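# Lift the scoop by its handle with the nearer arm

## Task

Using the gripper of the arm whose base starts closer to the scoop, finish with the scoop held by its handle: the fingers clamp firmly across the handle near the middle of their width, mostly handle lies between them, and the pad centres sit between the two ends of the handle. The commanded opening for that gripper must be clearly smaller than the handle's width. The scoop must be held motionless, high above the table, and only that arm's fingers may touch it. Anything else that stays put only because the robot is holding it does not count.

## Robot and tools

Robot: two arms, left_arm and right_arm, each with six revolute joints and a parallel two-finger gripper. The names are labels only and do not match image sides. left_arm sits on the +y side of the scene.

World frame: the origin is at table-top height, midway between the arm bases, roughly 5 to 10 cm back from the table's near edge. +x points out across the table, +z points up, and +y points toward left_arm. All reported positions are in metres in this frame.

Gripper frame: the fingers extend along the gripper's +z axis and close along its y axis. end_effector_position is the point between the finger pads, just under 1 cm behind the tips. The printed hand position can be a little wrong, and more so when the arm is stretched far.

Tool execute_actions, argument actions, a list holding zero or one item.
- Empty list, {"actions": []}: sends nothing new and returns the current state.
- Move: {"actions": [{"rows": [[...]], "steps": N}]}, where N is 1 to 15 control steps of 1/30 s each (default 15). Each row is used for one step, and the final row repeats if there are fewer rows than steps.
- Wait: {"actions": [{"steps": N}]} with N up to 300. No new command is sent, and it returns N steps after the previous result.
- Optional pictures: false leaves out camera images. They are included otherwise.
If a call is refused, nothing reaches the robot.

Every row has exactly 14 numbers, even when only one arm moves. The first 7 are left_arm and the last 7 are right_arm. Each block is waist, shoulder, elbow, wrist pitch, wrist yaw, wrist roll, then gripper opening. The six joint values are absolute target angles in radians, on the same scale as the Joint positions line. They are not offsets.

Stated joint ranges (rad):
- waist -2.618 to 3.054
- shoulder 0.000 to 3.142
- elbow 0.000 to 3.142
- wrist pitch -1.571 to 1.571
- wrist yaw -1.571 to 1.571
- wrist roll -2.094 to 2.094
A call is rejected if a target goes beyond a stated end by more than 0.036 and is also further out than that joint's last reading. True ends can differ from the stated ones by up to 0.036 either way. Targets past a true end are clipped there and reported as "joint sent to its limit", which may refer to an earlier action. If that line is missing, the joint may still be at its end.

The opening is an absolute value from -1 (closed) to +1 (fully open, 0.087 m between pads). grip_measured gives the actual opening on that same scale. Each gripper's readings carry a fixed error of about 1 mm.
- Away from the extremes, the fingers are driven to the commanded value.
- To grasp, keep commanding about 0.02 below grip_measured. A smaller margin gives a lighter grip.
- Pad force tops out near 20 N. Closing fast can squeeze harder and can even bounce the fingers open, so close moderately.
- For this task, the final command must be well below the handle's width.

Motion limits:
- Each joint's target is kept within a fixed lead of its measured angle, per step: waist 0.202, shoulder 0.258, elbow 0.238, wrist pitch 0.573, wrist yaw and roll 0.522.
- If the targets would move the hand more than 70 mm from where it is, all of that arm's targets are scaled back, so large moves take several calls.
- Friction can leave a joint up to about 0.031 rad short, and changes smaller than that may do nothing.
- Between calls, the arms keep heading for the last row sent. They stop once motion has nearly ceased or a HELD step occurs. Fingers still in motion finish their travel.

Result lines:
- The state line shows each arm's end_effector_position and end_effector_quat_wxyz.
- Joint positions and Joint velocities list, per arm, the six joints (rad, rad/s) and then the pad gap (m, m/s).
- Joint torques give total drive output in the same joint order. They are noisy, offset, and nonzero even in free air.
- "joint command not followed" means a clearance check changed or blocked joint targets on some steps. The rest of the row still ran.
- HELD marks steps where your row was not fully sent.
- MOTOR HOT appears at 75 °C. At 90 °C the arm stops for 10 s. At 100 °C the arm goes limp and drops what it holds. Keep holding loads brief.

Tool zoom_image: camera is one of cam_head_left, cam_head_right, cam_high, cam_low, cam_left_wrist, cam_right_wrist. region is [x0, y0, x1, y1] in pixels of that camera's latest 504x504 image, with (0,0) at the top left and at most 504 by 504. It returns an enlarged crop. The calibration gives intrinsics and world-to-camera transforms for projecting points. These are approximate, and the wrist camera poses follow the joint readings.

Tool finished_scene: argument scene, an integer (the current scene number). It ends that scene permanently and reports whether the goal holds. Call it only once the scoop is steadily gripped and lifted.

Suggested order:
1. Look, and locate the scoop and its handle.
2. Pick the arm whose base is closer.
3. Open the gripper and approach above the handle with the finger closing axis across it.
4. Descend so the pads straddle the handle's middle.
5. Close with a command well under the handle width.
6. Lift clear of the table and hold still.

Cautions:
- Keep the arms well apart and never drive them into each other.
- Avoid the bar and plate behind the bases, which can rise about 3 cm above the table with no warning on contact.
- Don't press hard on the table or the scoop.
- Don't let anything fall or get knocked off the table.
- Occasional external tugs on held items or pushes on loose ones may happen, so recheck the grip before finishing.

Each tool is called as name(argument=value, ...), one argument or row to a line, values as JSON.

## Session

execute_actions(
  actions=[],
)

Scene clock: 0.00 s of 4200.00 s.
left_arm: end_effector_position=(+0.4958, +0.1197, +0.1467) grip_measured=+0.988 end_effector_quat_wxyz=(+0.739, +0.056, +0.669, +0.058) | right_arm: end_effector_position=(+0.3426, -0.4481, +0.2123) grip_measured=+0.993 end_effector_quat_wxyz=(+0.380, +0.335, +0.802, +0.317)
Joint positions: left_arm=[-0.541  1.983  0.982  1.134 -0.57   0.223  0.087] | right_arm=[-0.776  1.441  1.293 -0.673 -0.842  0.386  0.087]
Joint velocities: left_arm=[ 0.007 -0.002 -0.002 -0.051 -0.037  0.007  0.   ] | right_arm=[ 0.012 -0.002 -0.002  0.007  0.066 -0.022  0.001]
Joint torques (N m, as the arm reports them, + toward a larger angle): no reading
camera_calibration (this result's frames):
cam_left_wrist: T_world_to_cam=[[0.00867833, -0.988283, -0.152383, 0.13772], [-0.711181, 0.101027, -0.695712, 0.462557], [0.702956, 0.114409, -0.701971, -0.119696], [0, 0, 0, 1]] pos_world=[0.411907, 0.10307, 0.258769]
cam_right_wrist: T_world_to_cam=[[-0.287014, -0.573286, -0.767441, 0.00690668], [-0.944775, 0.301708, 0.127955, 0.45242], [0.158189, 0.761784, -0.628221, 0.55956], [0, 0, 0, 1]] pos_world=[0.340901, -0.558803, 0.298938]

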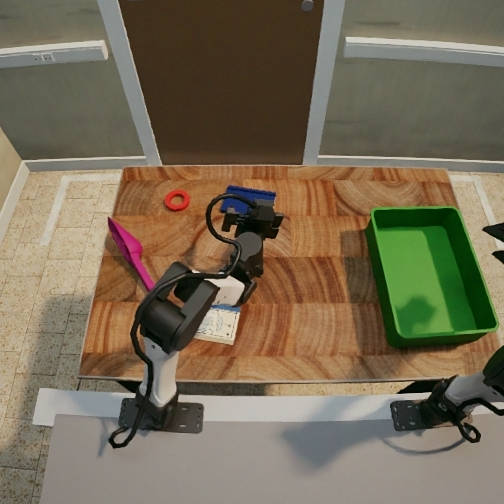

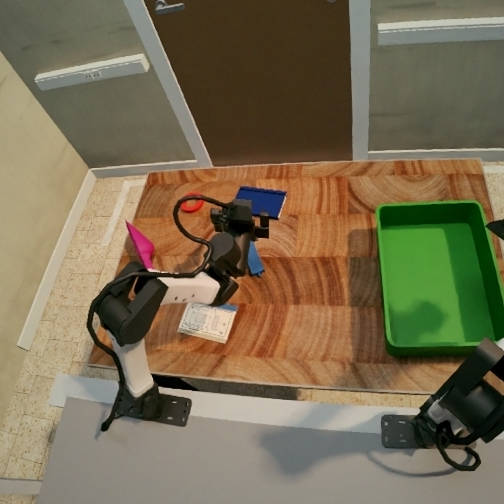

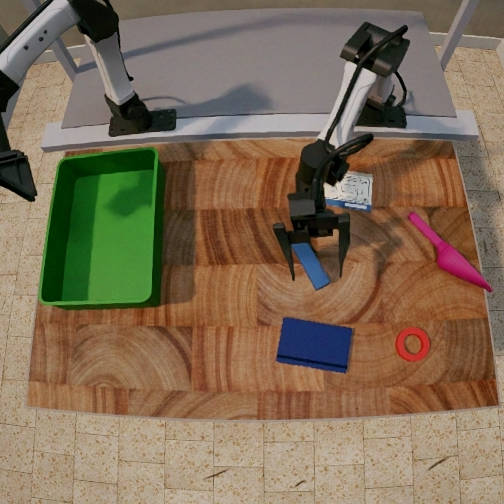

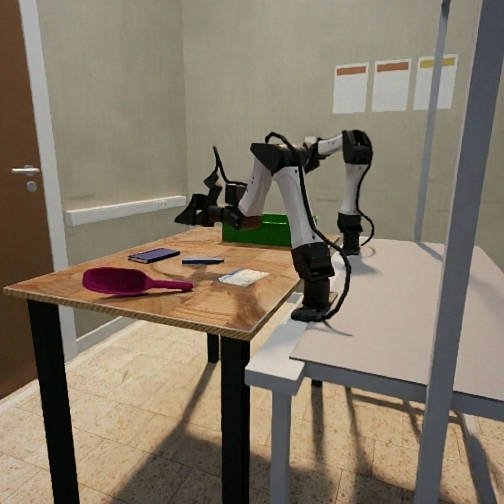

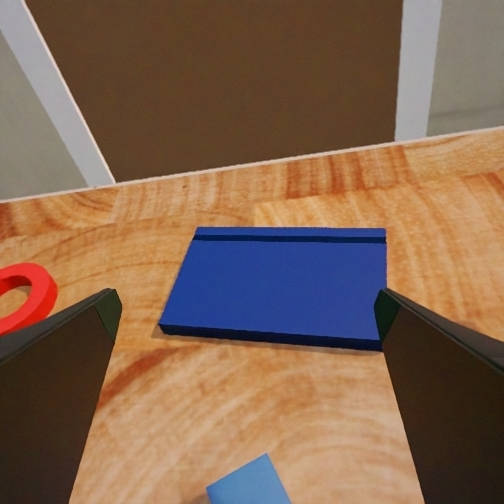

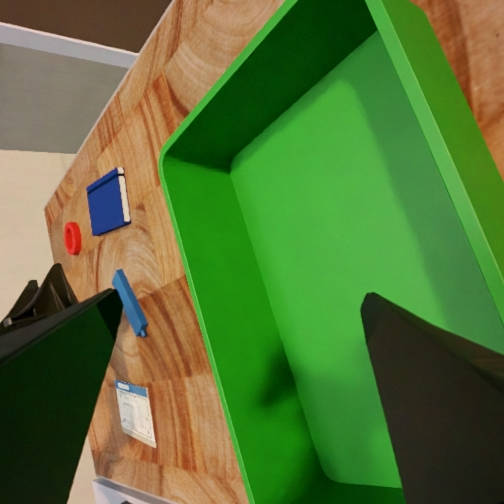

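zoom_image(
  camera="cam_high",
  region=[394, 195, 504, 305],
)

zoom_image(
  camera="cam_head_left",
  region=[85, 205, 185, 305],
)

zoom_image(
  camera="cam_low",
  region=[70, 240, 210, 320],
)

zoom_image(
  camera="cam_head_right",
  region=[100, 200, 200, 300],
)

Region (394, 195, 504, 305) of cam_high's 504x504 image, scaled by 4.582, with more detail than that image has.

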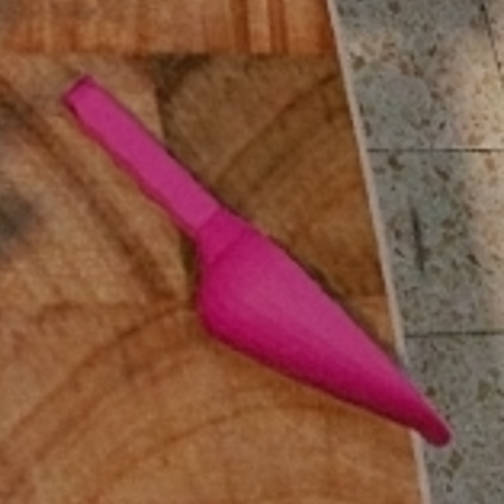

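Region (85, 205, 185, 305) of cam_head_left's 504x504 image, scaled by 5.040, with more detail than that image has.

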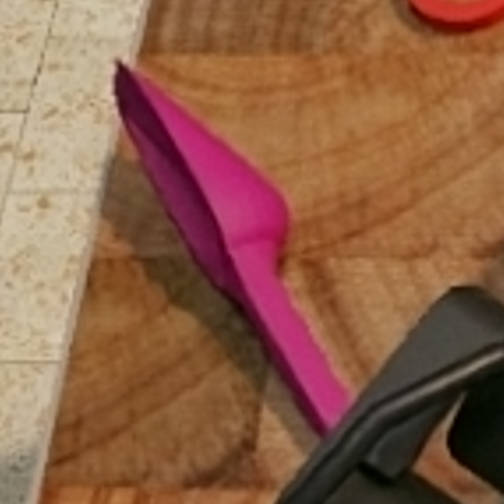

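Region (70, 240, 210, 320) of cam_low's 504x504 image, scaled by 3.600, with more detail than that image has; it fills the top 288 rows of this view, and the rest is white.

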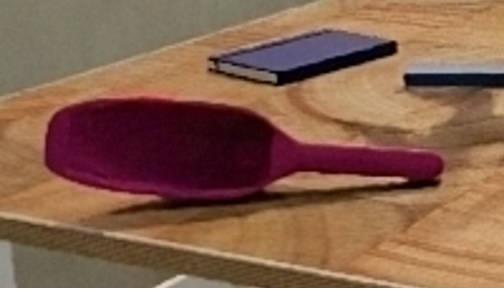

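Region (100, 200, 200, 300) of cam_head_right's 504x504 image, scaled by 5.040, with more detail than that image has.

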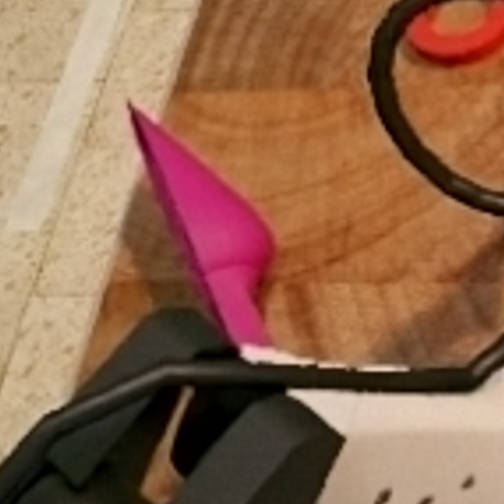

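zoom_image(
  camera="cam_high",
  region=[265, 190, 375, 300],
)

zoom_image(
  camera="cam_low",
  region=[165, 170, 265, 270],
)

zoom_image(
  camera="cam_low",
  region=[130, 260, 200, 310],
)

Region (265, 190, 375, 300) of cam_high's 504x504 image, scaled by 4.582, with more detail than that image has.

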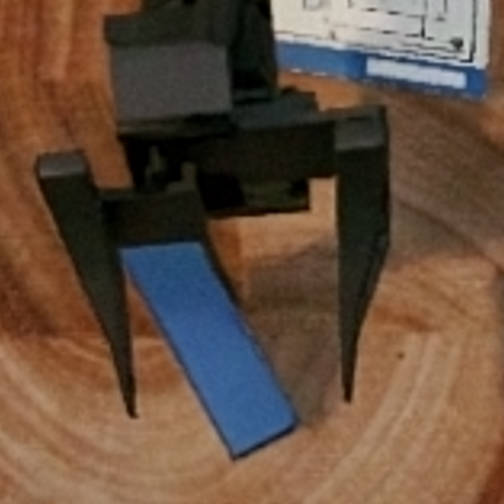

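Region (165, 170, 265, 270) of cam_low's 504x504 image, scaled by 5.040, with more detail than that image has.

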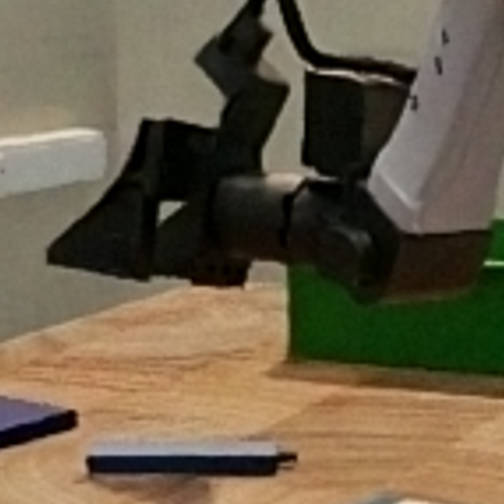

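Region (130, 260, 200, 310) of cam_low's 504x504 image, scaled by 7.200, with more detail than that image has; it fills the top 360 rows of this view, and the rest is white.

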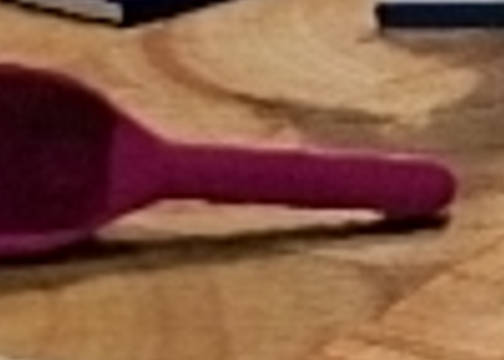

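execute_actions(
  actions=[
    {"rows": [[-0.536,1.980,0.990,1.121,-0.567,0.219,1,-0.776,1.441,1.293,-0.673,-0.842,0.386,1],[-0.533,1.977,0.995,1.111,-0.565,0.216,1,-0.776,1.441,1.293,-0.673,-0.842,0.386,1],[-0.528,1.973,1.003,1.098,-0.562,0.213,1,-0.776,1.441,1.293,-0.673,-0.842,0.386,1],[-0.522,1.969,1.012,1.083,-0.559,0.208,1,-0.776,1.441,1.293,-0.673,-0.842,0.386,1],[-0.515,1.964,1.023,1.064,-0.555,0.203,1,-0.776,1.441,1.293,-0.673,-0.842,0.386,1],[-0.507,1.959,1.035,1.043,-0.551,0.197,1,-0.776,1.441,1.293,-0.673,-0.842,0.386,1],[-0.499,1.953,1.048,1.019,-0.546,0.190,1,-0.776,1.441,1.293,-0.673,-0.842,0.386,1],[-0.489,1.946,1.063,0.993,-0.540,0.183,1,-0.776,1.441,1.293,-0.673,-0.842,0.386,1],[-0.478,1.939,1.078,0.965,-0.534,0.175,1,-0.776,1.441,1.293,-0.673,-0.842,0.386,1],[-0.467,1.931,1.095,0.933,-0.528,0.166,1,-0.776,1.441,1.293,-0.673,-0.842,0.386,1],[-0.455,1.923,1.113,0.900,-0.521,0.156,1,-0.776,1.441,1.293,-0.673,-0.842,0.386,1],[-0.441,1.914,1.132,0.864,-0.513,0.146,1,-0.776,1.441,1.293,-0.673,-0.842,0.386,1],[-0.427,1.905,1.152,0.826,-0.505,0.135,1,-0.776,1.441,1.293,-0.673,-0.842,0.386,1],[-0.413,1.896,1.172,0.786,-0.497,0.124,1,-0.776,1.441,1.293,-0.673,-0.842,0.386,1],[-0.397,1.886,1.193,0.745,-0.488,0.112,1,-0.776,1.441,1.293,-0.673,-0.842,0.386,1]], "steps": 15},
  ],
  pictures=false,
)

execute_actions(
  actions=[
    {"rows": [[-0.381,1.876,1.214,0.701,-0.479,0.099,1,-0.776,1.441,1.293,-0.673,-0.842,0.386,1],[-0.364,1.866,1.235,0.656,-0.469,0.086,1,-0.776,1.441,1.293,-0.673,-0.842,0.386,1],[-0.347,1.857,1.257,0.609,-0.459,0.073,1,-0.776,1.441,1.293,-0.673,-0.842,0.386,1],[-0.329,1.847,1.279,0.560,-0.449,0.059,1,-0.776,1.441,1.293,-0.673,-0.842,0.386,1],[-0.311,1.837,1.300,0.511,-0.439,0.045,1,-0.776,1.441,1.293,-0.673,-0.842,0.386,1],[-0.292,1.827,1.321,0.460,-0.428,0.031,1,-0.776,1.441,1.293,-0.673,-0.842,0.386,1],[-0.273,1.817,1.342,0.408,-0.417,0.016,1,-0.776,1.441,1.293,-0.673,-0.842,0.386,1],[-0.253,1.808,1.362,0.355,-0.406,0.001,1,-0.776,1.441,1.293,-0.673,-0.842,0.386,1],[-0.234,1.799,1.382,0.302,-0.395,-0.015,1,-0.776,1.441,1.293,-0.673,-0.842,0.386,1],[-0.214,1.790,1.401,0.248,-0.383,-0.030,1,-0.776,1.441,1.293,-0.673,-0.842,0.386,1],[-0.194,1.782,1.419,0.193,-0.372,-0.046,1,-0.776,1.441,1.293,-0.673,-0.842,0.386,1],[-0.173,1.774,1.436,0.138,-0.360,-0.061,1,-0.776,1.441,1.293,-0.673,-0.842,0.386,1],[-0.153,1.767,1.451,0.084,-0.349,-0.077,1,-0.776,1.441,1.293,-0.673,-0.842,0.386,1],[-0.133,1.760,1.466,0.029,-0.337,-0.093,1,-0.776,1.441,1.293,-0.673,-0.842,0.386,1],[-0.112,1.754,1.479,-0.026,-0.325,-0.108,1,-0.776,1.441,1.293,-0.673,-0.842,0.386,1]], "steps": 15},
  ],
  pictures=false,
)

execute_actions(
  actions=[
    {"rows": [[-0.092,1.749,1.491,-0.081,-0.314,-0.124,1,-0.776,1.441,1.293,-0.673,-0.842,0.386,1],[-0.072,1.744,1.502,-0.135,-0.302,-0.139,1,-0.776,1.441,1.293,-0.673,-0.842,0.386,1],[-0.053,1.740,1.511,-0.188,-0.291,-0.155,1,-0.776,1.441,1.293,-0.673,-0.842,0.386,1],[-0.033,1.736,1.519,-0.241,-0.280,-0.170,1,-0.776,1.441,1.293,-0.673,-0.842,0.386,1],[-0.014,1.733,1.524,-0.293,-0.269,-0.185,1,-0.776,1.441,1.293,-0.673,-0.842,0.386,1],[0.005,1.732,1.529,-0.344,-0.258,-0.199,1,-0.776,1.441,1.293,-0.673,-0.842,0.386,1],[0.023,1.730,1.531,-0.393,-0.248,-0.213,1,-0.776,1.441,1.293,-0.673,-0.842,0.386,1],[0.041,1.730,1.532,-0.442,-0.238,-0.227,1,-0.776,1.441,1.293,-0.673,-0.842,0.386,1],[0.058,1.730,1.532,-0.489,-0.228,-0.240,1,-0.776,1.441,1.293,-0.673,-0.842,0.386,1],[0.075,1.730,1.532,-0.534,-0.218,-0.253,1,-0.776,1.441,1.293,-0.673,-0.842,0.386,1],[0.091,1.730,1.532,-0.578,-0.209,-0.266,1,-0.776,1.441,1.293,-0.673,-0.842,0.386,1],[0.107,1.730,1.532,-0.619,-0.200,-0.278,1,-0.776,1.441,1.293,-0.673,-0.842,0.386,1],[0.121,1.730,1.532,-0.659,-0.192,-0.289,1,-0.776,1.441,1.293,-0.673,-0.842,0.386,1],[0.135,1.730,1.532,-0.697,-0.184,-0.300,1,-0.776,1.441,1.293,-0.673,-0.842,0.386,1],[0.149,1.730,1.532,-0.733,-0.176,-0.310,1,-0.776,1.441,1.293,-0.673,-0.842,0.386,1]], "steps": 15},
  ],
  pictures=false,
)

execute_actions(
  actions=[
    {"rows": [[0.161,1.730,1.532,-0.766,-0.169,-0.320,1,-0.776,1.441,1.293,-0.673,-0.842,0.386,1],[0.172,1.730,1.532,-0.798,-0.163,-0.329,1,-0.776,1.441,1.293,-0.673,-0.842,0.386,1],[0.183,1.730,1.532,-0.826,-0.157,-0.337,1,-0.776,1.441,1.293,-0.673,-0.842,0.386,1],[0.193,1.730,1.532,-0.852,-0.151,-0.344,1,-0.776,1.441,1.293,-0.673,-0.842,0.386,1],[0.201,1.730,1.532,-0.876,-0.146,-0.351,1,-0.776,1.441,1.293,-0.673,-0.842,0.386,1],[0.209,1.730,1.532,-0.897,-0.142,-0.357,1,-0.776,1.441,1.293,-0.673,-0.842,0.386,1],[0.216,1.730,1.532,-0.916,-0.138,-0.362,1,-0.776,1.441,1.293,-0.673,-0.842,0.386,1],[0.222,1.730,1.532,-0.931,-0.135,-0.367,1,-0.776,1.441,1.293,-0.673,-0.842,0.386,1],[0.227,1.730,1.532,-0.944,-0.132,-0.370,1,-0.776,1.441,1.293,-0.673,-0.842,0.386,1],[0.230,1.730,1.532,-0.954,-0.130,-0.373,1,-0.776,1.441,1.293,-0.673,-0.842,0.386,1],[0.233,1.730,1.532,-0.961,-0.128,-0.375,1,-0.776,1.441,1.293,-0.673,-0.842,0.386,1],[0.235,1.730,1.532,-0.967,-0.127,-0.377,1,-0.776,1.441,1.293,-0.673,-0.842,0.386,1]], "steps": 12},
  ],
  pictures=false,
)

execute_actions(
  actions=[
    {"steps": 25},
  ],
)

Scene clock: 120.50 s of 4200.00 s.
left_arm: end_effector_position=(+0.5330, +0.1550, +0.1809) grip_measured=+0.988 end_effector_quat_wxyz=(+0.723, +0.027, +0.687, +0.067) | right_arm: end_effector_position=(+0.3426, -0.4481, +0.2123) grip_measured=+0.993 end_effector_quat_wxyz=(+0.380, +0.335, +0.802, +0.317)
Joint positions: left_arm=[-0.433  1.932  1.139  0.872 -0.521  0.158  0.087] | right_arm=[-0.776  1.441  1.293 -0.673 -0.842  0.386  0.087]
Joint velocities: left_arm=[ 0.398 -0.32   0.593 -0.974  0.212 -0.315  0.   ] | right_arm=[ 0.002 -0.007  0.002  0.007  0.037  0.066 -0.001]
Joint torques (N m, as the arm reports them, + toward a larger angle): left_arm=[  1.12 -14.11   8.31   1.79   0.02  -0.03] | right_arm=[ 0.19 -7.13  7.47  1.59 -0.24 -0.01]
Steps of this call (steps 1 to 90: nothing new was sent; then 117.00 s passed at rest; steps 91 to 105: all 15 steps of this action). Readings (joint positions):
91: left_arm=[-0.541 1.983 0.982 1.130 -0.570 0.223] | right_arm=[-0.776 1.441 1.293 -0.673 -0.842 0.386]
92: left_arm=[-0.541 1.983 0.982 1.128 -0.570 0.223] | right_arm=[-0.776 1.441 1.293 -0.673 -0.842 0.386]
94: left_arm=[-0.540 1.983 0.984 1.115 -0.569 0.221] | right_arm=[-0.776 1.441 1.293 -0.673 -0.842 0.386]
98: left_arm=[-0.519 1.982 1.019 1.057 -0.559 0.208] | right_arm=[-0.776 1.441 1.293 -0.673 -0.842 0.386]
105: the state above

Scene clock: 121.00 s of 4200.00 s.
left_arm: end_effector_position=(+0.5565, +0.2781, +0.2460) grip_measured=+0.988 end_effector_quat_wxyz=(+0.649, -0.061, +0.755, +0.072) | right_arm: end_effector_position=(+0.3426, -0.4481, +0.2123) grip_measured=+0.993 end_effector_quat_wxyz=(+0.380, +0.335, +0.802, +0.317)
Joint positions: left_arm=[-0.154  1.786  1.439  0.2   -0.377 -0.039  0.087] | right_arm=[-0.776  1.441  1.293 -0.673 -0.842  0.386  0.087]
Joint velocities: left_arm=[ 0.574 -0.227  0.422 -1.502  0.3   -0.374 -0.   ] | right_arm=[ 0.022 -0.002 -0.002  0.022  0.007 -0.037 -0.   ]
Joint torques (N m, as the arm reports them, + toward a larger angle): left_arm=[  0.82 -12.58   8.87   1.8   -0.02  -0.06] | right_arm=[ 0.19 -7.17  7.46  1.59 -0.24 -0.01]
Steps of this call (steps 1 to 15: all 15 steps of this action). Readings (joint positions):
1: left_arm=[-0.418 1.921 1.160 0.838 -0.514 0.148] | right_arm=[-0.776 1.441 1.293 -0.673 -0.842 0.386]
2: left_arm=[-0.402 1.910 1.181 0.802 -0.506 0.137] | right_arm=[-0.776 1.441 1.293 -0.673 -0.842 0.386]
4: left_arm=[-0.369 1.889 1.225 0.726 -0.489 0.115] | right_arm=[-0.776 1.441 1.293 -0.673 -0.842 0.386]
8: left_arm=[-0.295 1.848 1.311 0.551 -0.452 0.064] | right_arm=[-0.776 1.441 1.293 -0.673 -0.842 0.386]
15: the state above

Scene clock: 121.50 s of 4200.00 s.
left_arm: end_effector_position=(+0.4579, +0.3891, +0.1510) grip_measured=+0.988 end_effector_quat_wxyz=(+0.381, -0.192, +0.901, +0.076) | right_arm: end_effector_position=(+0.3426, -0.4481, +0.2123) grip_measured=+0.993 end_effector_quat_wxyz=(+0.380, +0.335, +0.802, +0.317)
Joint positions: left_arm=[ 0.119  1.749  1.514 -0.555 -0.22  -0.253  0.087] | right_arm=[-0.776  1.441  1.293 -0.673 -0.842  0.386  0.087]
Joint velocities: left_arm=[ 0.393  0.002  0.012 -1.311  0.168 -0.418 -0.   ] | right_arm=[ 0.002 -0.007 -0.002 -0.022 -0.051 -0.051  0.   ]
Joint torques (N m, as the arm reports them, + toward a larger angle): left_arm=[  0.6  -11.97   8.98   1.55  -0.02  -0.02] | right_arm=[ 0.2  -7.15  7.47  1.59 -0.25 -0.01]
Steps of this call (steps 1 to 15: all 15 steps of this action). Readings (joint positions):
1: left_arm=[-0.134 1.779 1.453 0.148 -0.366 -0.054] | right_arm=[-0.776 1.441 1.293 -0.673 -0.842 0.386]
2: left_arm=[-0.113 1.773 1.466 0.095 -0.355 -0.069] | right_arm=[-0.776 1.441 1.293 -0.673 -0.842 0.386]
4: left_arm=[-0.073 1.762 1.488 -0.010 -0.333 -0.100] | right_arm=[-0.776 1.441 1.293 -0.673 -0.842 0.386]
8: left_arm=[0.004 1.750 1.512 -0.217 -0.289 -0.160] | right_arm=[-0.776 1.441 1.293 -0.673 -0.842 0.386]
15: the state above

Scene clock: 121.90 s of 4200.00 s.
left_arm: end_effector_position=(+0.3754, +0.4066, +0.1132) grip_measured=+0.988 end_effector_quat_wxyz=(+0.214, -0.273, +0.936, +0.062) | right_arm: end_effector_position=(+0.3426, -0.4481, +0.2123) grip_measured=+0.993 end_effector_quat_wxyz=(+0.380, +0.335, +0.802, +0.317)
Joint positions: left_arm=[ 0.223  1.749  1.514 -0.905 -0.148 -0.353  0.087] | right_arm=[-0.776  1.441  1.293 -0.673 -0.842  0.386  0.087]
Joint velocities: left_arm=[ 0.076 -0.007  0.002 -0.432  0.051 -0.095 -0.001] | right_arm=[-0.007 -0.012 -0.002  0.007  0.007 -0.007  0.   ]
Joint torques (N m, as the arm reports them, + toward a larger angle): left_arm=[  0.8  -11.41   8.52   1.05  -0.05  -0.03] | right_arm=[ 0.19 -7.15  7.5   1.59 -0.25 -0.01]
Steps of this call (steps 1 to 12: all 12 steps of this action). Readings (joint positions):
1: left_arm=[0.133 1.749 1.514 -0.596 -0.212 -0.265] | right_arm=[-0.776 1.441 1.293 -0.673 -0.842 0.386]
2: left_arm=[0.146 1.749 1.514 -0.636 -0.204 -0.277] | right_arm=[-0.776 1.441 1.293 -0.673 -0.842 0.386]
4: left_arm=[0.169 1.749 1.514 -0.709 -0.189 -0.297] | right_arm=[-0.776 1.441 1.293 -0.673 -0.842 0.386]
8: left_arm=[0.204 1.749 1.514 -0.827 -0.164 -0.331] | right_arm=[-0.776 1.441 1.293 -0.673 -0.842 0.386]
12: the state above

Scene clock: 122.73 s of 4200.00 s.
left_arm: end_effector_position=(+0.3622, +0.4020, +0.1096) grip_measured=+0.988 end_effector_quat_wxyz=(+0.186, -0.282, +0.940, +0.056) | right_arm: end_effector_position=(+0.3426, -0.4481, +0.2123) grip_measured=+0.993 end_effector_quat_wxyz=(+0.380, +0.335, +0.802, +0.317)
Joint positions: left_arm=[ 0.226  1.749  1.514 -0.963 -0.133 -0.371  0.087] | right_arm=[-0.776  1.441  1.293 -0.673 -0.842  0.386  0.087]
Joint velocities: left_arm=[ 0.002 -0.017 -0.017 -0.066  0.007  0.007  0.001] | right_arm=[-0.007 -0.002  0.002 -0.051  0.037 -0.007  0.   ]
Joint torques (N m, as the arm reports them, + toward a larger angle): left_arm=[  0.9  -11.33   8.44   0.9   -0.03  -0.03] | right_arm=[ 0.22 -7.14  7.47  1.59 -0.24 -0.01]
Steps of this call (steps 1 to 25: the robot went on to your last target). Readings (joint positions):
1: left_arm=[0.225 1.749 1.514 -0.918 -0.145 -0.357] | right_arm=[-0.776 1.441 1.293 -0.673 -0.842 0.386]
2: left_arm=[0.226 1.749 1.514 -0.928 -0.143 -0.360] | right_arm=[-0.776 1.441 1.293 -0.673 -0.842 0.386]
4: left_arm=[0.226 1.749 1.514 -0.942 -0.140 -0.364] | right_arm=[-0.776 1.441 1.293 -0.673 -0.842 0.386]
8: left_arm=[0.226 1.749 1.514 -0.956 -0.135 -0.368] | right_arm=[-0.776 1.441 1.293 -0.673 -0.842 0.386]
25: the state above
camera_calibration (this result's frames):
cam_left_wrist: T_world_to_cam=[[0.556783, -0.830645, 0.00463428, 0.133081], [-0.730476, -0.486968, 0.478818, 0.42785], [-0.395472, -0.269983, -0.877902, 0.487497], [0, 0, 0, 1]] pos_world=[0.431229, 0.450508, 0.222495]
cam_right_wrist: T_world_to_cam=[[-0.287014, -0.573286, -0.767441, 0.00690668], [-0.944775, 0.301708, 0.127955, 0.45242], [0.158189, 0.761784, -0.628221, 0.55956], [0, 0, 0, 1]] pos_world=[0.340901, -0.558803, 0.298938]

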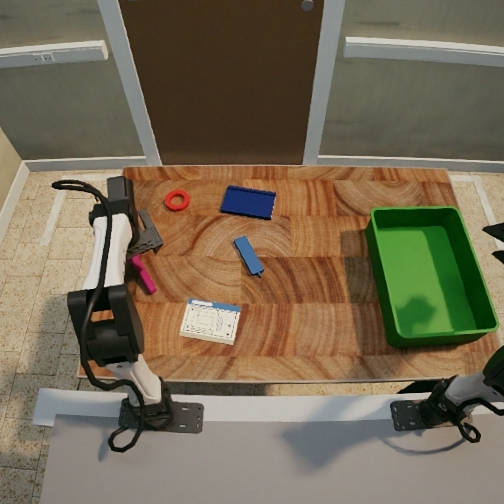

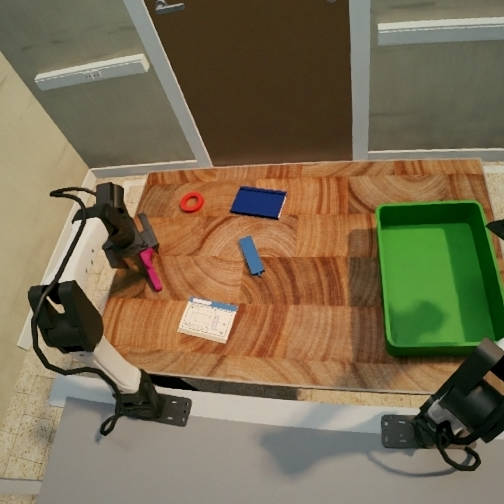

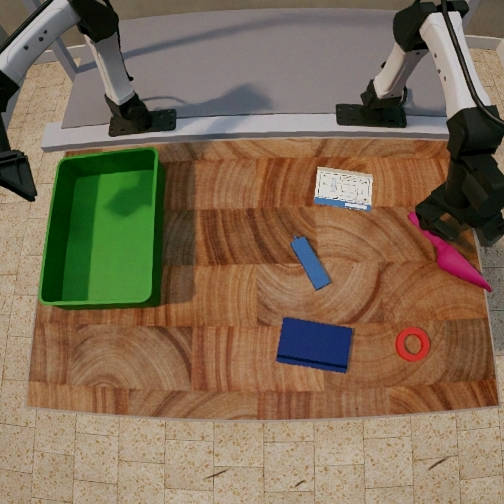

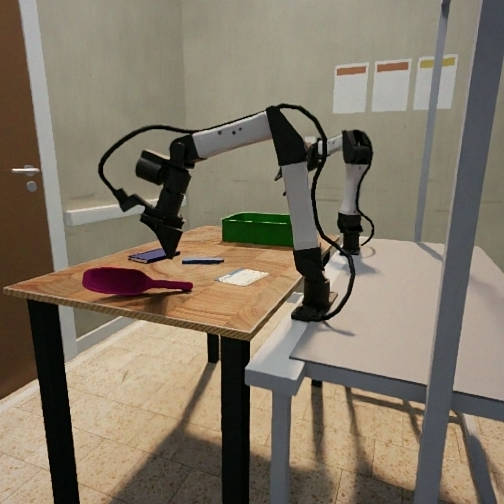

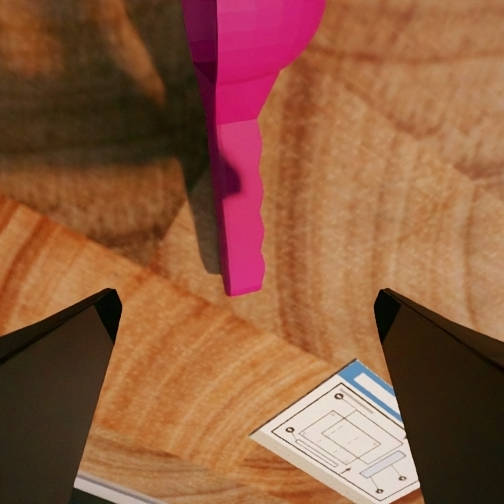

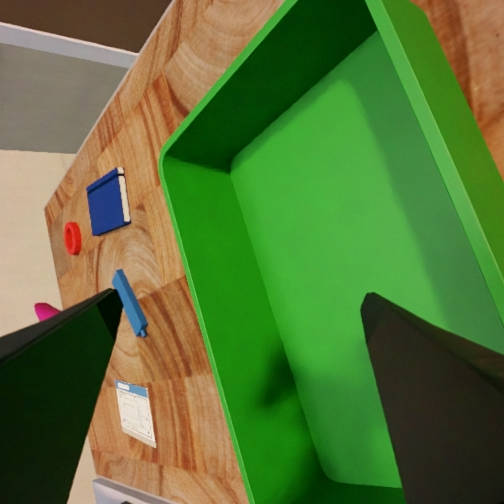

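execute_actions(
  actions=[],
)

Scene clock: 144.73 s of 4200.00 s.
left_arm: end_effector_position=(+0.3622, +0.4020, +0.1096) grip_measured=+0.988 end_effector_quat_wxyz=(+0.186, -0.282, +0.940, +0.056) | right_arm: end_effector_position=(+0.3426, -0.4481, +0.2123) grip_measured=+0.993 end_effector_quat_wxyz=(+0.380, +0.335, +0.802, +0.317)
Joint positions: left_arm=[ 0.226  1.749  1.514 -0.963 -0.133 -0.371  0.087] | right_arm=[-0.776  1.441  1.293 -0.673 -0.842  0.386  0.087]
Joint velocities: left_arm=[-0.002 -0.007 -0.002  0.007  0.007  0.081  0.   ] | right_arm=[-0.017  0.002  0.012 -0.037  0.022  0.022  0.   ]
Joint torques (N m, as the arm reports them, + toward a larger angle): left_arm=[  0.89 -11.32   8.44   0.91  -0.03  -0.04] | right_arm=[ 0.2  -7.14  7.48  1.59 -0.24 -0.01]
Steps of this call (steps 1 to 15: the robot went on to your last target; steps 16 to 90: nothing new was sent; then 19.00 s passed at rest). Readings (joint positions):
1: left_arm=[0.226 1.749 1.514 -0.963 -0.133 -0.371] | right_arm=[-0.776 1.441 1.293 -0.673 -0.842 0.386]
2: left_arm=[0.226 1.749 1.514 -0.963 -0.133 -0.371] | right_arm=[-0.776 1.441 1.293 -0.673 -0.842 0.386]
4: left_arm=[0.226 1.749 1.514 -0.963 -0.133 -0.371] | right_arm=[-0.776 1.441 1.293 -0.673 -0.842 0.386]
8: left_arm=[0.226 1.749 1.514 -0.963 -0.133 -0.371] | right_arm=[-0.776 1.441 1.293 -0.673 -0.842 0.386]
90: the state above
All arms were judged still, so your last target was given up. Only a new action makes them travel on or press farther. Fingers that are still opening or closing keep moving.
camera_calibration (this result's frames):
cam_left_wrist: T_world_to_cam=[[0.556783, -0.830645, 0.00463428, 0.133081], [-0.730476, -0.486968, 0.478818, 0.42785], [-0.395472, -0.269983, -0.877902, 0.487497], [0, 0, 0, 1]] pos_world=[0.431229, 0.450508, 0.222495]
cam_right_wrist: T_world_to_cam=[[-0.287014, -0.573286, -0.767441, 0.00690668], [-0.944775, 0.301708, 0.127955, 0.45242], [0.158189, 0.761784, -0.628221, 0.55956], [0, 0, 0, 1]] pos_world=[0.340901, -0.558803, 0.298938]

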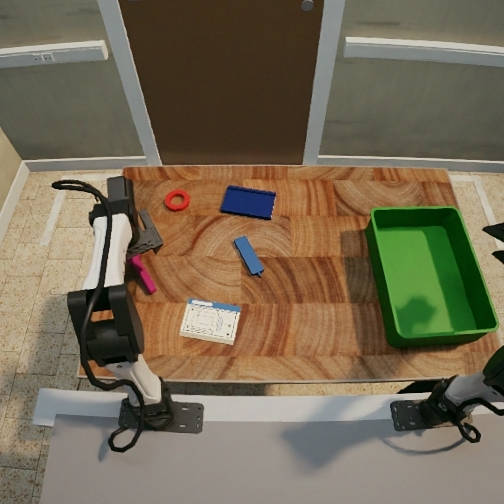

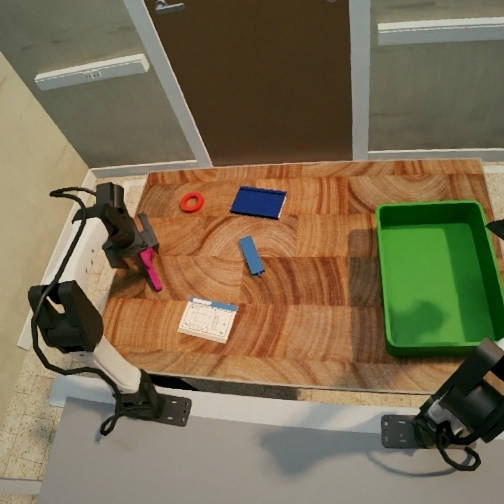

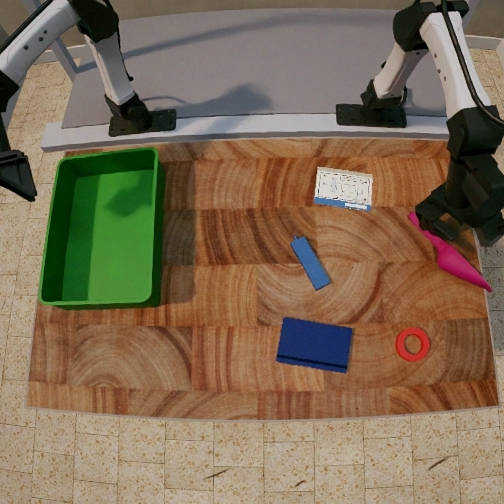

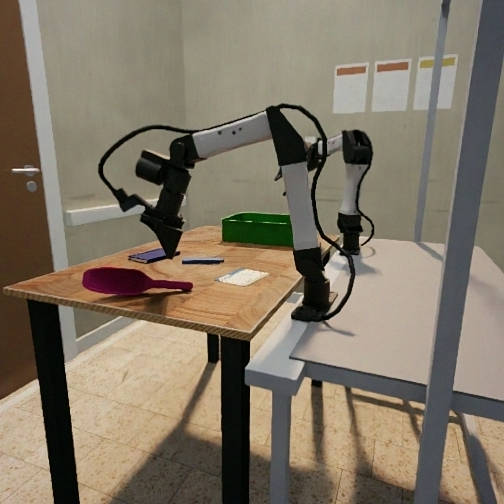

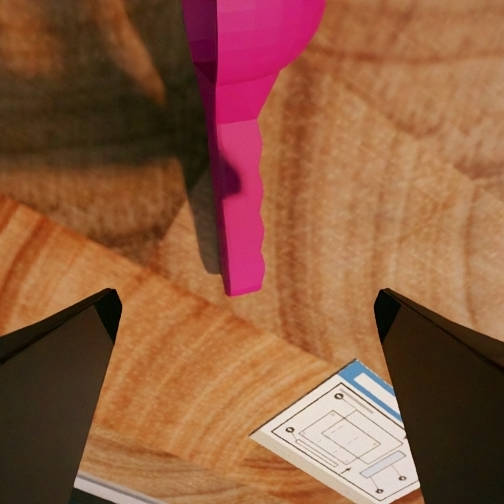

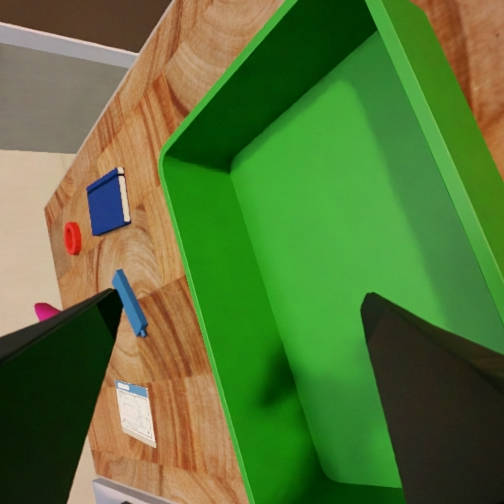

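zoom_image(
  camera="cam_low",
  region=[110, 210, 210, 310],
)

zoom_image(
  camera="cam_left_wrist",
  region=[150, 100, 350, 300],
)

Region (110, 210, 210, 310) of cam_low's 504x504 image, scaled by 5.040, with more detail than that image has.

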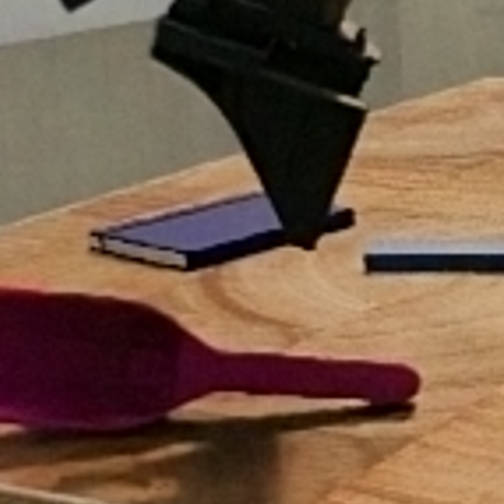

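Region (150, 100, 350, 300) of cam_left_wrist's 504x504 image, scaled by 2.520, with more detail than that image has.

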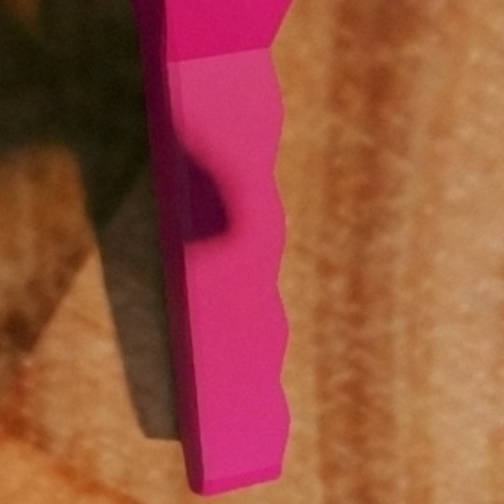

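execute_actions(
  actions=[
    {"rows": [[0.2351,1.7492,1.5124,-0.9608,-0.127,-0.3772,0.995,-0.776,1.441,1.293,-0.673,-0.842,0.386,1],[0.2354,1.7500,1.5078,-0.9541,-0.127,-0.3779,0.980,-0.776,1.441,1.293,-0.673,-0.842,0.386,1],[0.2358,1.7512,1.5003,-0.9432,-0.127,-0.3790,0.956,-0.776,1.441,1.293,-0.673,-0.842,0.386,1],[0.2364,1.7528,1.4899,-0.9285,-0.127,-0.3805,0.924,-0.776,1.441,1.293,-0.673,-0.842,0.386,1],[0.2372,1.7549,1.4771,-0.9103,-0.127,-0.3824,0.883,-0.776,1.441,1.293,-0.673,-0.842,0.386,1],[0.2381,1.7572,1.4621,-0.8893,-0.127,-0.3845,0.835,-0.776,1.441,1.293,-0.673,-0.842,0.386,1],[0.2391,1.7599,1.4452,-0.8659,-0.127,-0.3869,0.782,-0.776,1.441,1.293,-0.673,-0.842,0.386,1],[0.2402,1.7628,1.4269,-0.8411,-0.127,-0.3894,0.724,-0.776,1.441,1.293,-0.673,-0.842,0.386,1],[0.2413,1.7659,1.4077,-0.8155,-0.127,-0.392,0.663,-0.776,1.441,1.293,-0.673,-0.842,0.386,1],[0.2425,1.7690,1.3880,-0.7899,-0.127,-0.3946,0.6,-0.776,1.441,1.293,-0.673,-0.842,0.386,1],[0.2437,1.7721,1.3683,-0.7651,-0.127,-0.3971,0.537,-0.776,1.441,1.293,-0.673,-0.842,0.386,1],[0.2448,1.7752,1.3491,-0.7418,-0.127,-0.3995,0.476,-0.776,1.441,1.293,-0.673,-0.842,0.386,1],[0.2459,1.7781,1.3308,-0.7207,-0.127,-0.4016,0.418,-0.776,1.441,1.293,-0.673,-0.842,0.386,1],[0.2469,1.7808,1.3139,-0.7025,-0.127,-0.4035,0.365,-0.776,1.441,1.293,-0.673,-0.842,0.386,1],[0.2478,1.7831,1.2989,-0.6878,-0.127,-0.4050,0.317,-0.776,1.441,1.293,-0.673,-0.842,0.386,1]], "steps": 15},
  ],
  pictures=false,
)

execute_actions(
  actions=[
    {"rows": [[0.2486,1.7852,1.2861,-0.6769,-0.127,-0.4061,0.276,-0.776,1.441,1.293,-0.673,-0.842,0.386,1],[0.2492,1.7868,1.2757,-0.6702,-0.127,-0.4068,0.244,-0.776,1.441,1.293,-0.673,-0.842,0.386,1],[0.2496,1.7880,1.2682,-0.668,-0.127,-0.407,0.22,-0.776,1.441,1.293,-0.673,-0.842,0.386,1],[0.2499,1.7888,1.2636,-0.668,-0.127,-0.407,0.205,-0.776,1.441,1.293,-0.673,-0.842,0.386,1],[0.25,1.789,1.262,-0.668,-0.127,-0.407,0.2,-0.776,1.441,1.293,-0.673,-0.842,0.386,1]], "steps": 6},
  ],
  pictures=false,
)

execute_actions(
  actions=[
    {"steps": 20},
  ],
)

Scene clock: 265.23 s of 4200.00 s.
left_arm: end_effector_position=(+0.3591, +0.4046, +0.0589) grip_measured=+0.340 end_effector_quat_wxyz=(+0.181, -0.295, +0.937, +0.055) | right_arm: end_effector_position=(+0.3426, -0.4481, +0.2123) grip_measured=+0.993 end_effector_quat_wxyz=(+0.380, +0.335, +0.802, +0.317)
Joint positions: left_arm=[ 0.235  1.768  1.338 -0.778 -0.132 -0.391  0.059] | right_arm=[-0.776  1.441  1.293 -0.673 -0.842  0.386  0.087]
Joint velocities: left_arm=[ 0.051  0.134 -0.501  0.52  -0.037 -0.081 -0.039] | right_arm=[ 0.002 -0.022 -0.002  0.022 -0.007 -0.007  0.001]
Joint torques (N m, as the arm reports them, + toward a larger angle): left_arm=[ 0.95 -8.82  6.11  1.03 -0.03 -0.01] | right_arm=[ 0.23 -7.15  7.5   1.58 -0.24 -0.01]
Steps of this call (steps 1 to 90: nothing new was sent; then 117.00 s passed at rest; steps 91 to 105: all 15 steps of this action). Readings (joint positions):
91: left_arm=[0.226 1.749 1.514 -0.963 -0.133 -0.371] | right_arm=[-0.776 1.441 1.293 -0.673 -0.842 0.386]
92: left_arm=[0.226 1.749 1.514 -0.963 -0.133 -0.371] | right_arm=[-0.776 1.441 1.293 -0.673 -0.842 0.386]
94: left_arm=[0.226 1.749 1.512 -0.958 -0.133 -0.372] | right_arm=[-0.776 1.441 1.293 -0.673 -0.842 0.386]
98: left_arm=[0.226 1.749 1.470 -0.911 -0.133 -0.377] | right_arm=[-0.776 1.441 1.293 -0.673 -0.842 0.386]
105: the state above

Scene clock: 265.43 s of 4200.00 s.
left_arm: end_effector_position=(+0.3538, +0.4051, +0.0370) grip_measured=+0.201 end_effector_quat_wxyz=(+0.172, -0.300, +0.937, +0.056) | right_arm: end_effector_position=(+0.3426, -0.4481, +0.2123) grip_measured=+0.993 end_effector_quat_wxyz=(+0.380, +0.335, +0.802, +0.317)
Joint positions: left_arm=[ 0.239  1.786  1.273 -0.714 -0.132 -0.398  0.053] | right_arm=[-0.776  1.441  1.293 -0.673 -0.842  0.386  0.087]
Joint velocities: left_arm=[-0.012  0.007 -0.085  0.081  0.051 -0.022 -0.002] | right_arm=[-0.012 -0.007  0.012  0.037 -0.022 -0.022 -0.001]
Joint torques (N m, as the arm reports them, + toward a larger angle): left_arm=[ 1.09 -9.37  6.07  1.15 -0.04 -0.04] | right_arm=[ 0.2  -7.12  7.49  1.59 -0.25 -0.01]
Steps of this call (steps 1 to 6: all 6 steps of this action). Readings (joint positions):
1: left_arm=[0.236 1.773 1.321 -0.761 -0.132 -0.393] | right_arm=[-0.776 1.441 1.293 -0.673 -0.842 0.386]
2: left_arm=[0.237 1.777 1.306 -0.747 -0.132 -0.394] | right_arm=[-0.776 1.441 1.293 -0.673 -0.842 0.386]
4: left_arm=[0.239 1.783 1.284 -0.726 -0.132 -0.396] | right_arm=[-0.776 1.441 1.293 -0.673 -0.842 0.386]
6: the state above

Scene clock: 266.10 s of 4200.00 s.
left_arm: end_effector_position=(+0.3612, +0.4065, +0.0379) grip_measured=+0.200 end_effector_quat_wxyz=(+0.187, -0.302, +0.933, +0.054) | right_arm: end_effector_position=(+0.3426, -0.4481, +0.2123) grip_measured=+0.993 end_effector_quat_wxyz=(+0.380, +0.335, +0.802, +0.317)
Joint positions: left_arm=[ 0.239  1.786  1.271 -0.682 -0.132 -0.401  0.052] | right_arm=[-0.776  1.441  1.293 -0.673 -0.842  0.386  0.087]
Joint velocities: left_arm=[ 0.017 -0.002 -0.002 -0.051 -0.037 -0.037  0.001] | right_arm=[ 0.012 -0.007 -0.012 -0.037  0.037  0.022 -0.001]
Joint torques (N m, as the arm reports them, + toward a larger angle): left_arm=[ 1.07 -9.41  5.8   1.07 -0.03 -0.04] | right_arm=[ 0.2  -7.14  7.49  1.59 -0.24 -0.02]
Steps of this call (steps 1 to 20: the robot went on to your last target). Readings (joint positions):
1: left_arm=[0.239 1.786 1.271 -0.710 -0.132 -0.399] | right_arm=[-0.776 1.441 1.293 -0.673 -0.842 0.386]
2: left_arm=[0.239 1.786 1.271 -0.706 -0.132 -0.399] | right_arm=[-0.776 1.441 1.293 -0.673 -0.842 0.386]
4: left_arm=[0.239 1.786 1.271 -0.695 -0.132 -0.399] | right_arm=[-0.776 1.441 1.293 -0.673 -0.842 0.386]
8: left_arm=[0.239 1.786 1.271 -0.687 -0.132 -0.400] | right_arm=[-0.776 1.441 1.293 -0.673 -0.842 0.386]
20: the state above
camera_calibration (this result's frames):
cam_left_wrist: T_world_to_cam=[[0.589636, -0.807493, 0.016864, 0.115949], [-0.713909, -0.511308, 0.478433, 0.467566], [-0.377708, -0.29414, -0.877962, 0.428842], [0, 0, 0, 1]] pos_world=[0.427409, 0.458839, 0.150853]
cam_right_wrist: T_world_to_cam=[[-0.287014, -0.573286, -0.767441, 0.00690668], [-0.944775, 0.301708, 0.127955, 0.45242], [0.158189, 0.761784, -0.628221, 0.55956], [0, 0, 0, 1]] pos_world=[0.340901, -0.558803, 0.298938]

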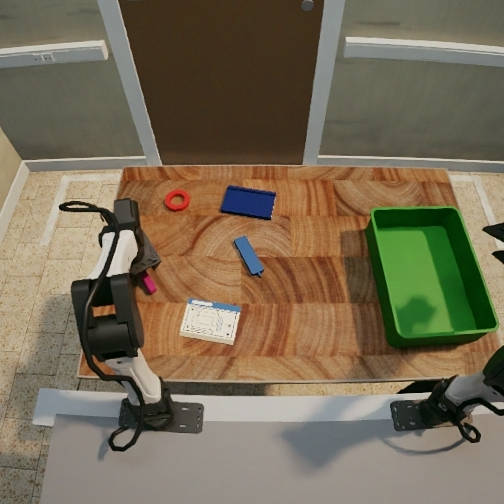

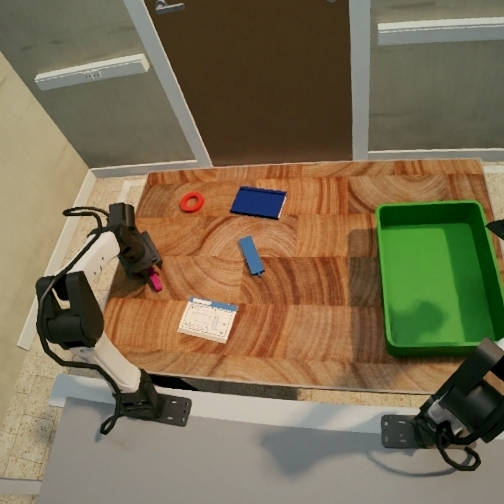

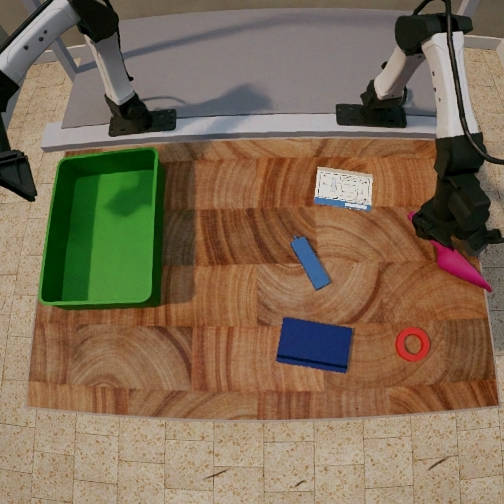

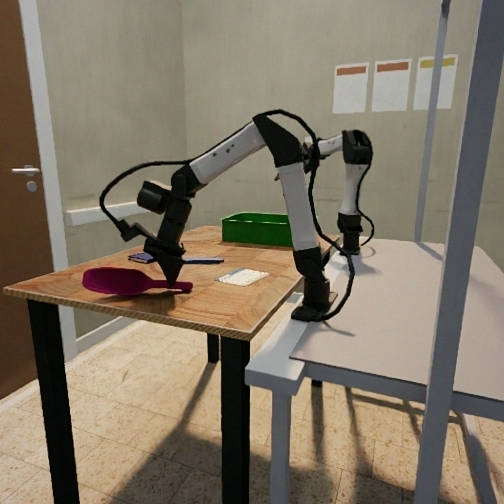

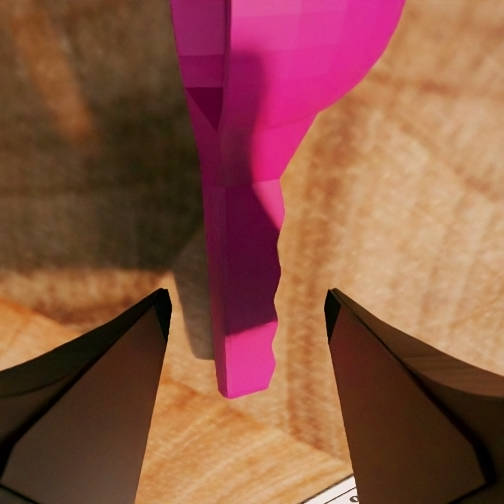

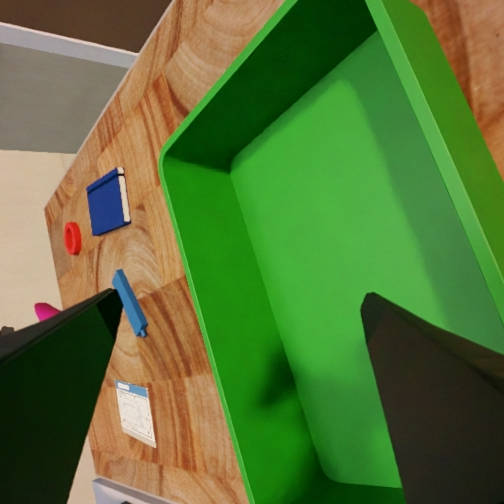

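zoom_image(
  camera="cam_low",
  region=[135, 240, 205, 310],
)

zoom_image(
  camera="cam_left_wrist",
  region=[130, 170, 370, 410],
)

Region (135, 240, 205, 310) of cam_low's 504x504 image, scaled by 7.200, with more detail than that image has.

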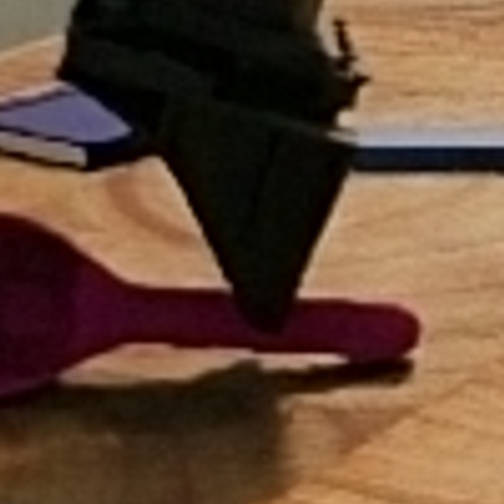

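Region (130, 170, 370, 410) of cam_left_wrist's 504x504 image, scaled by 2.100, with more detail than that image has.

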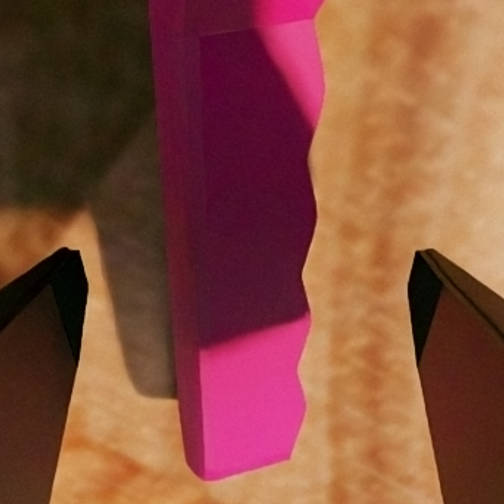

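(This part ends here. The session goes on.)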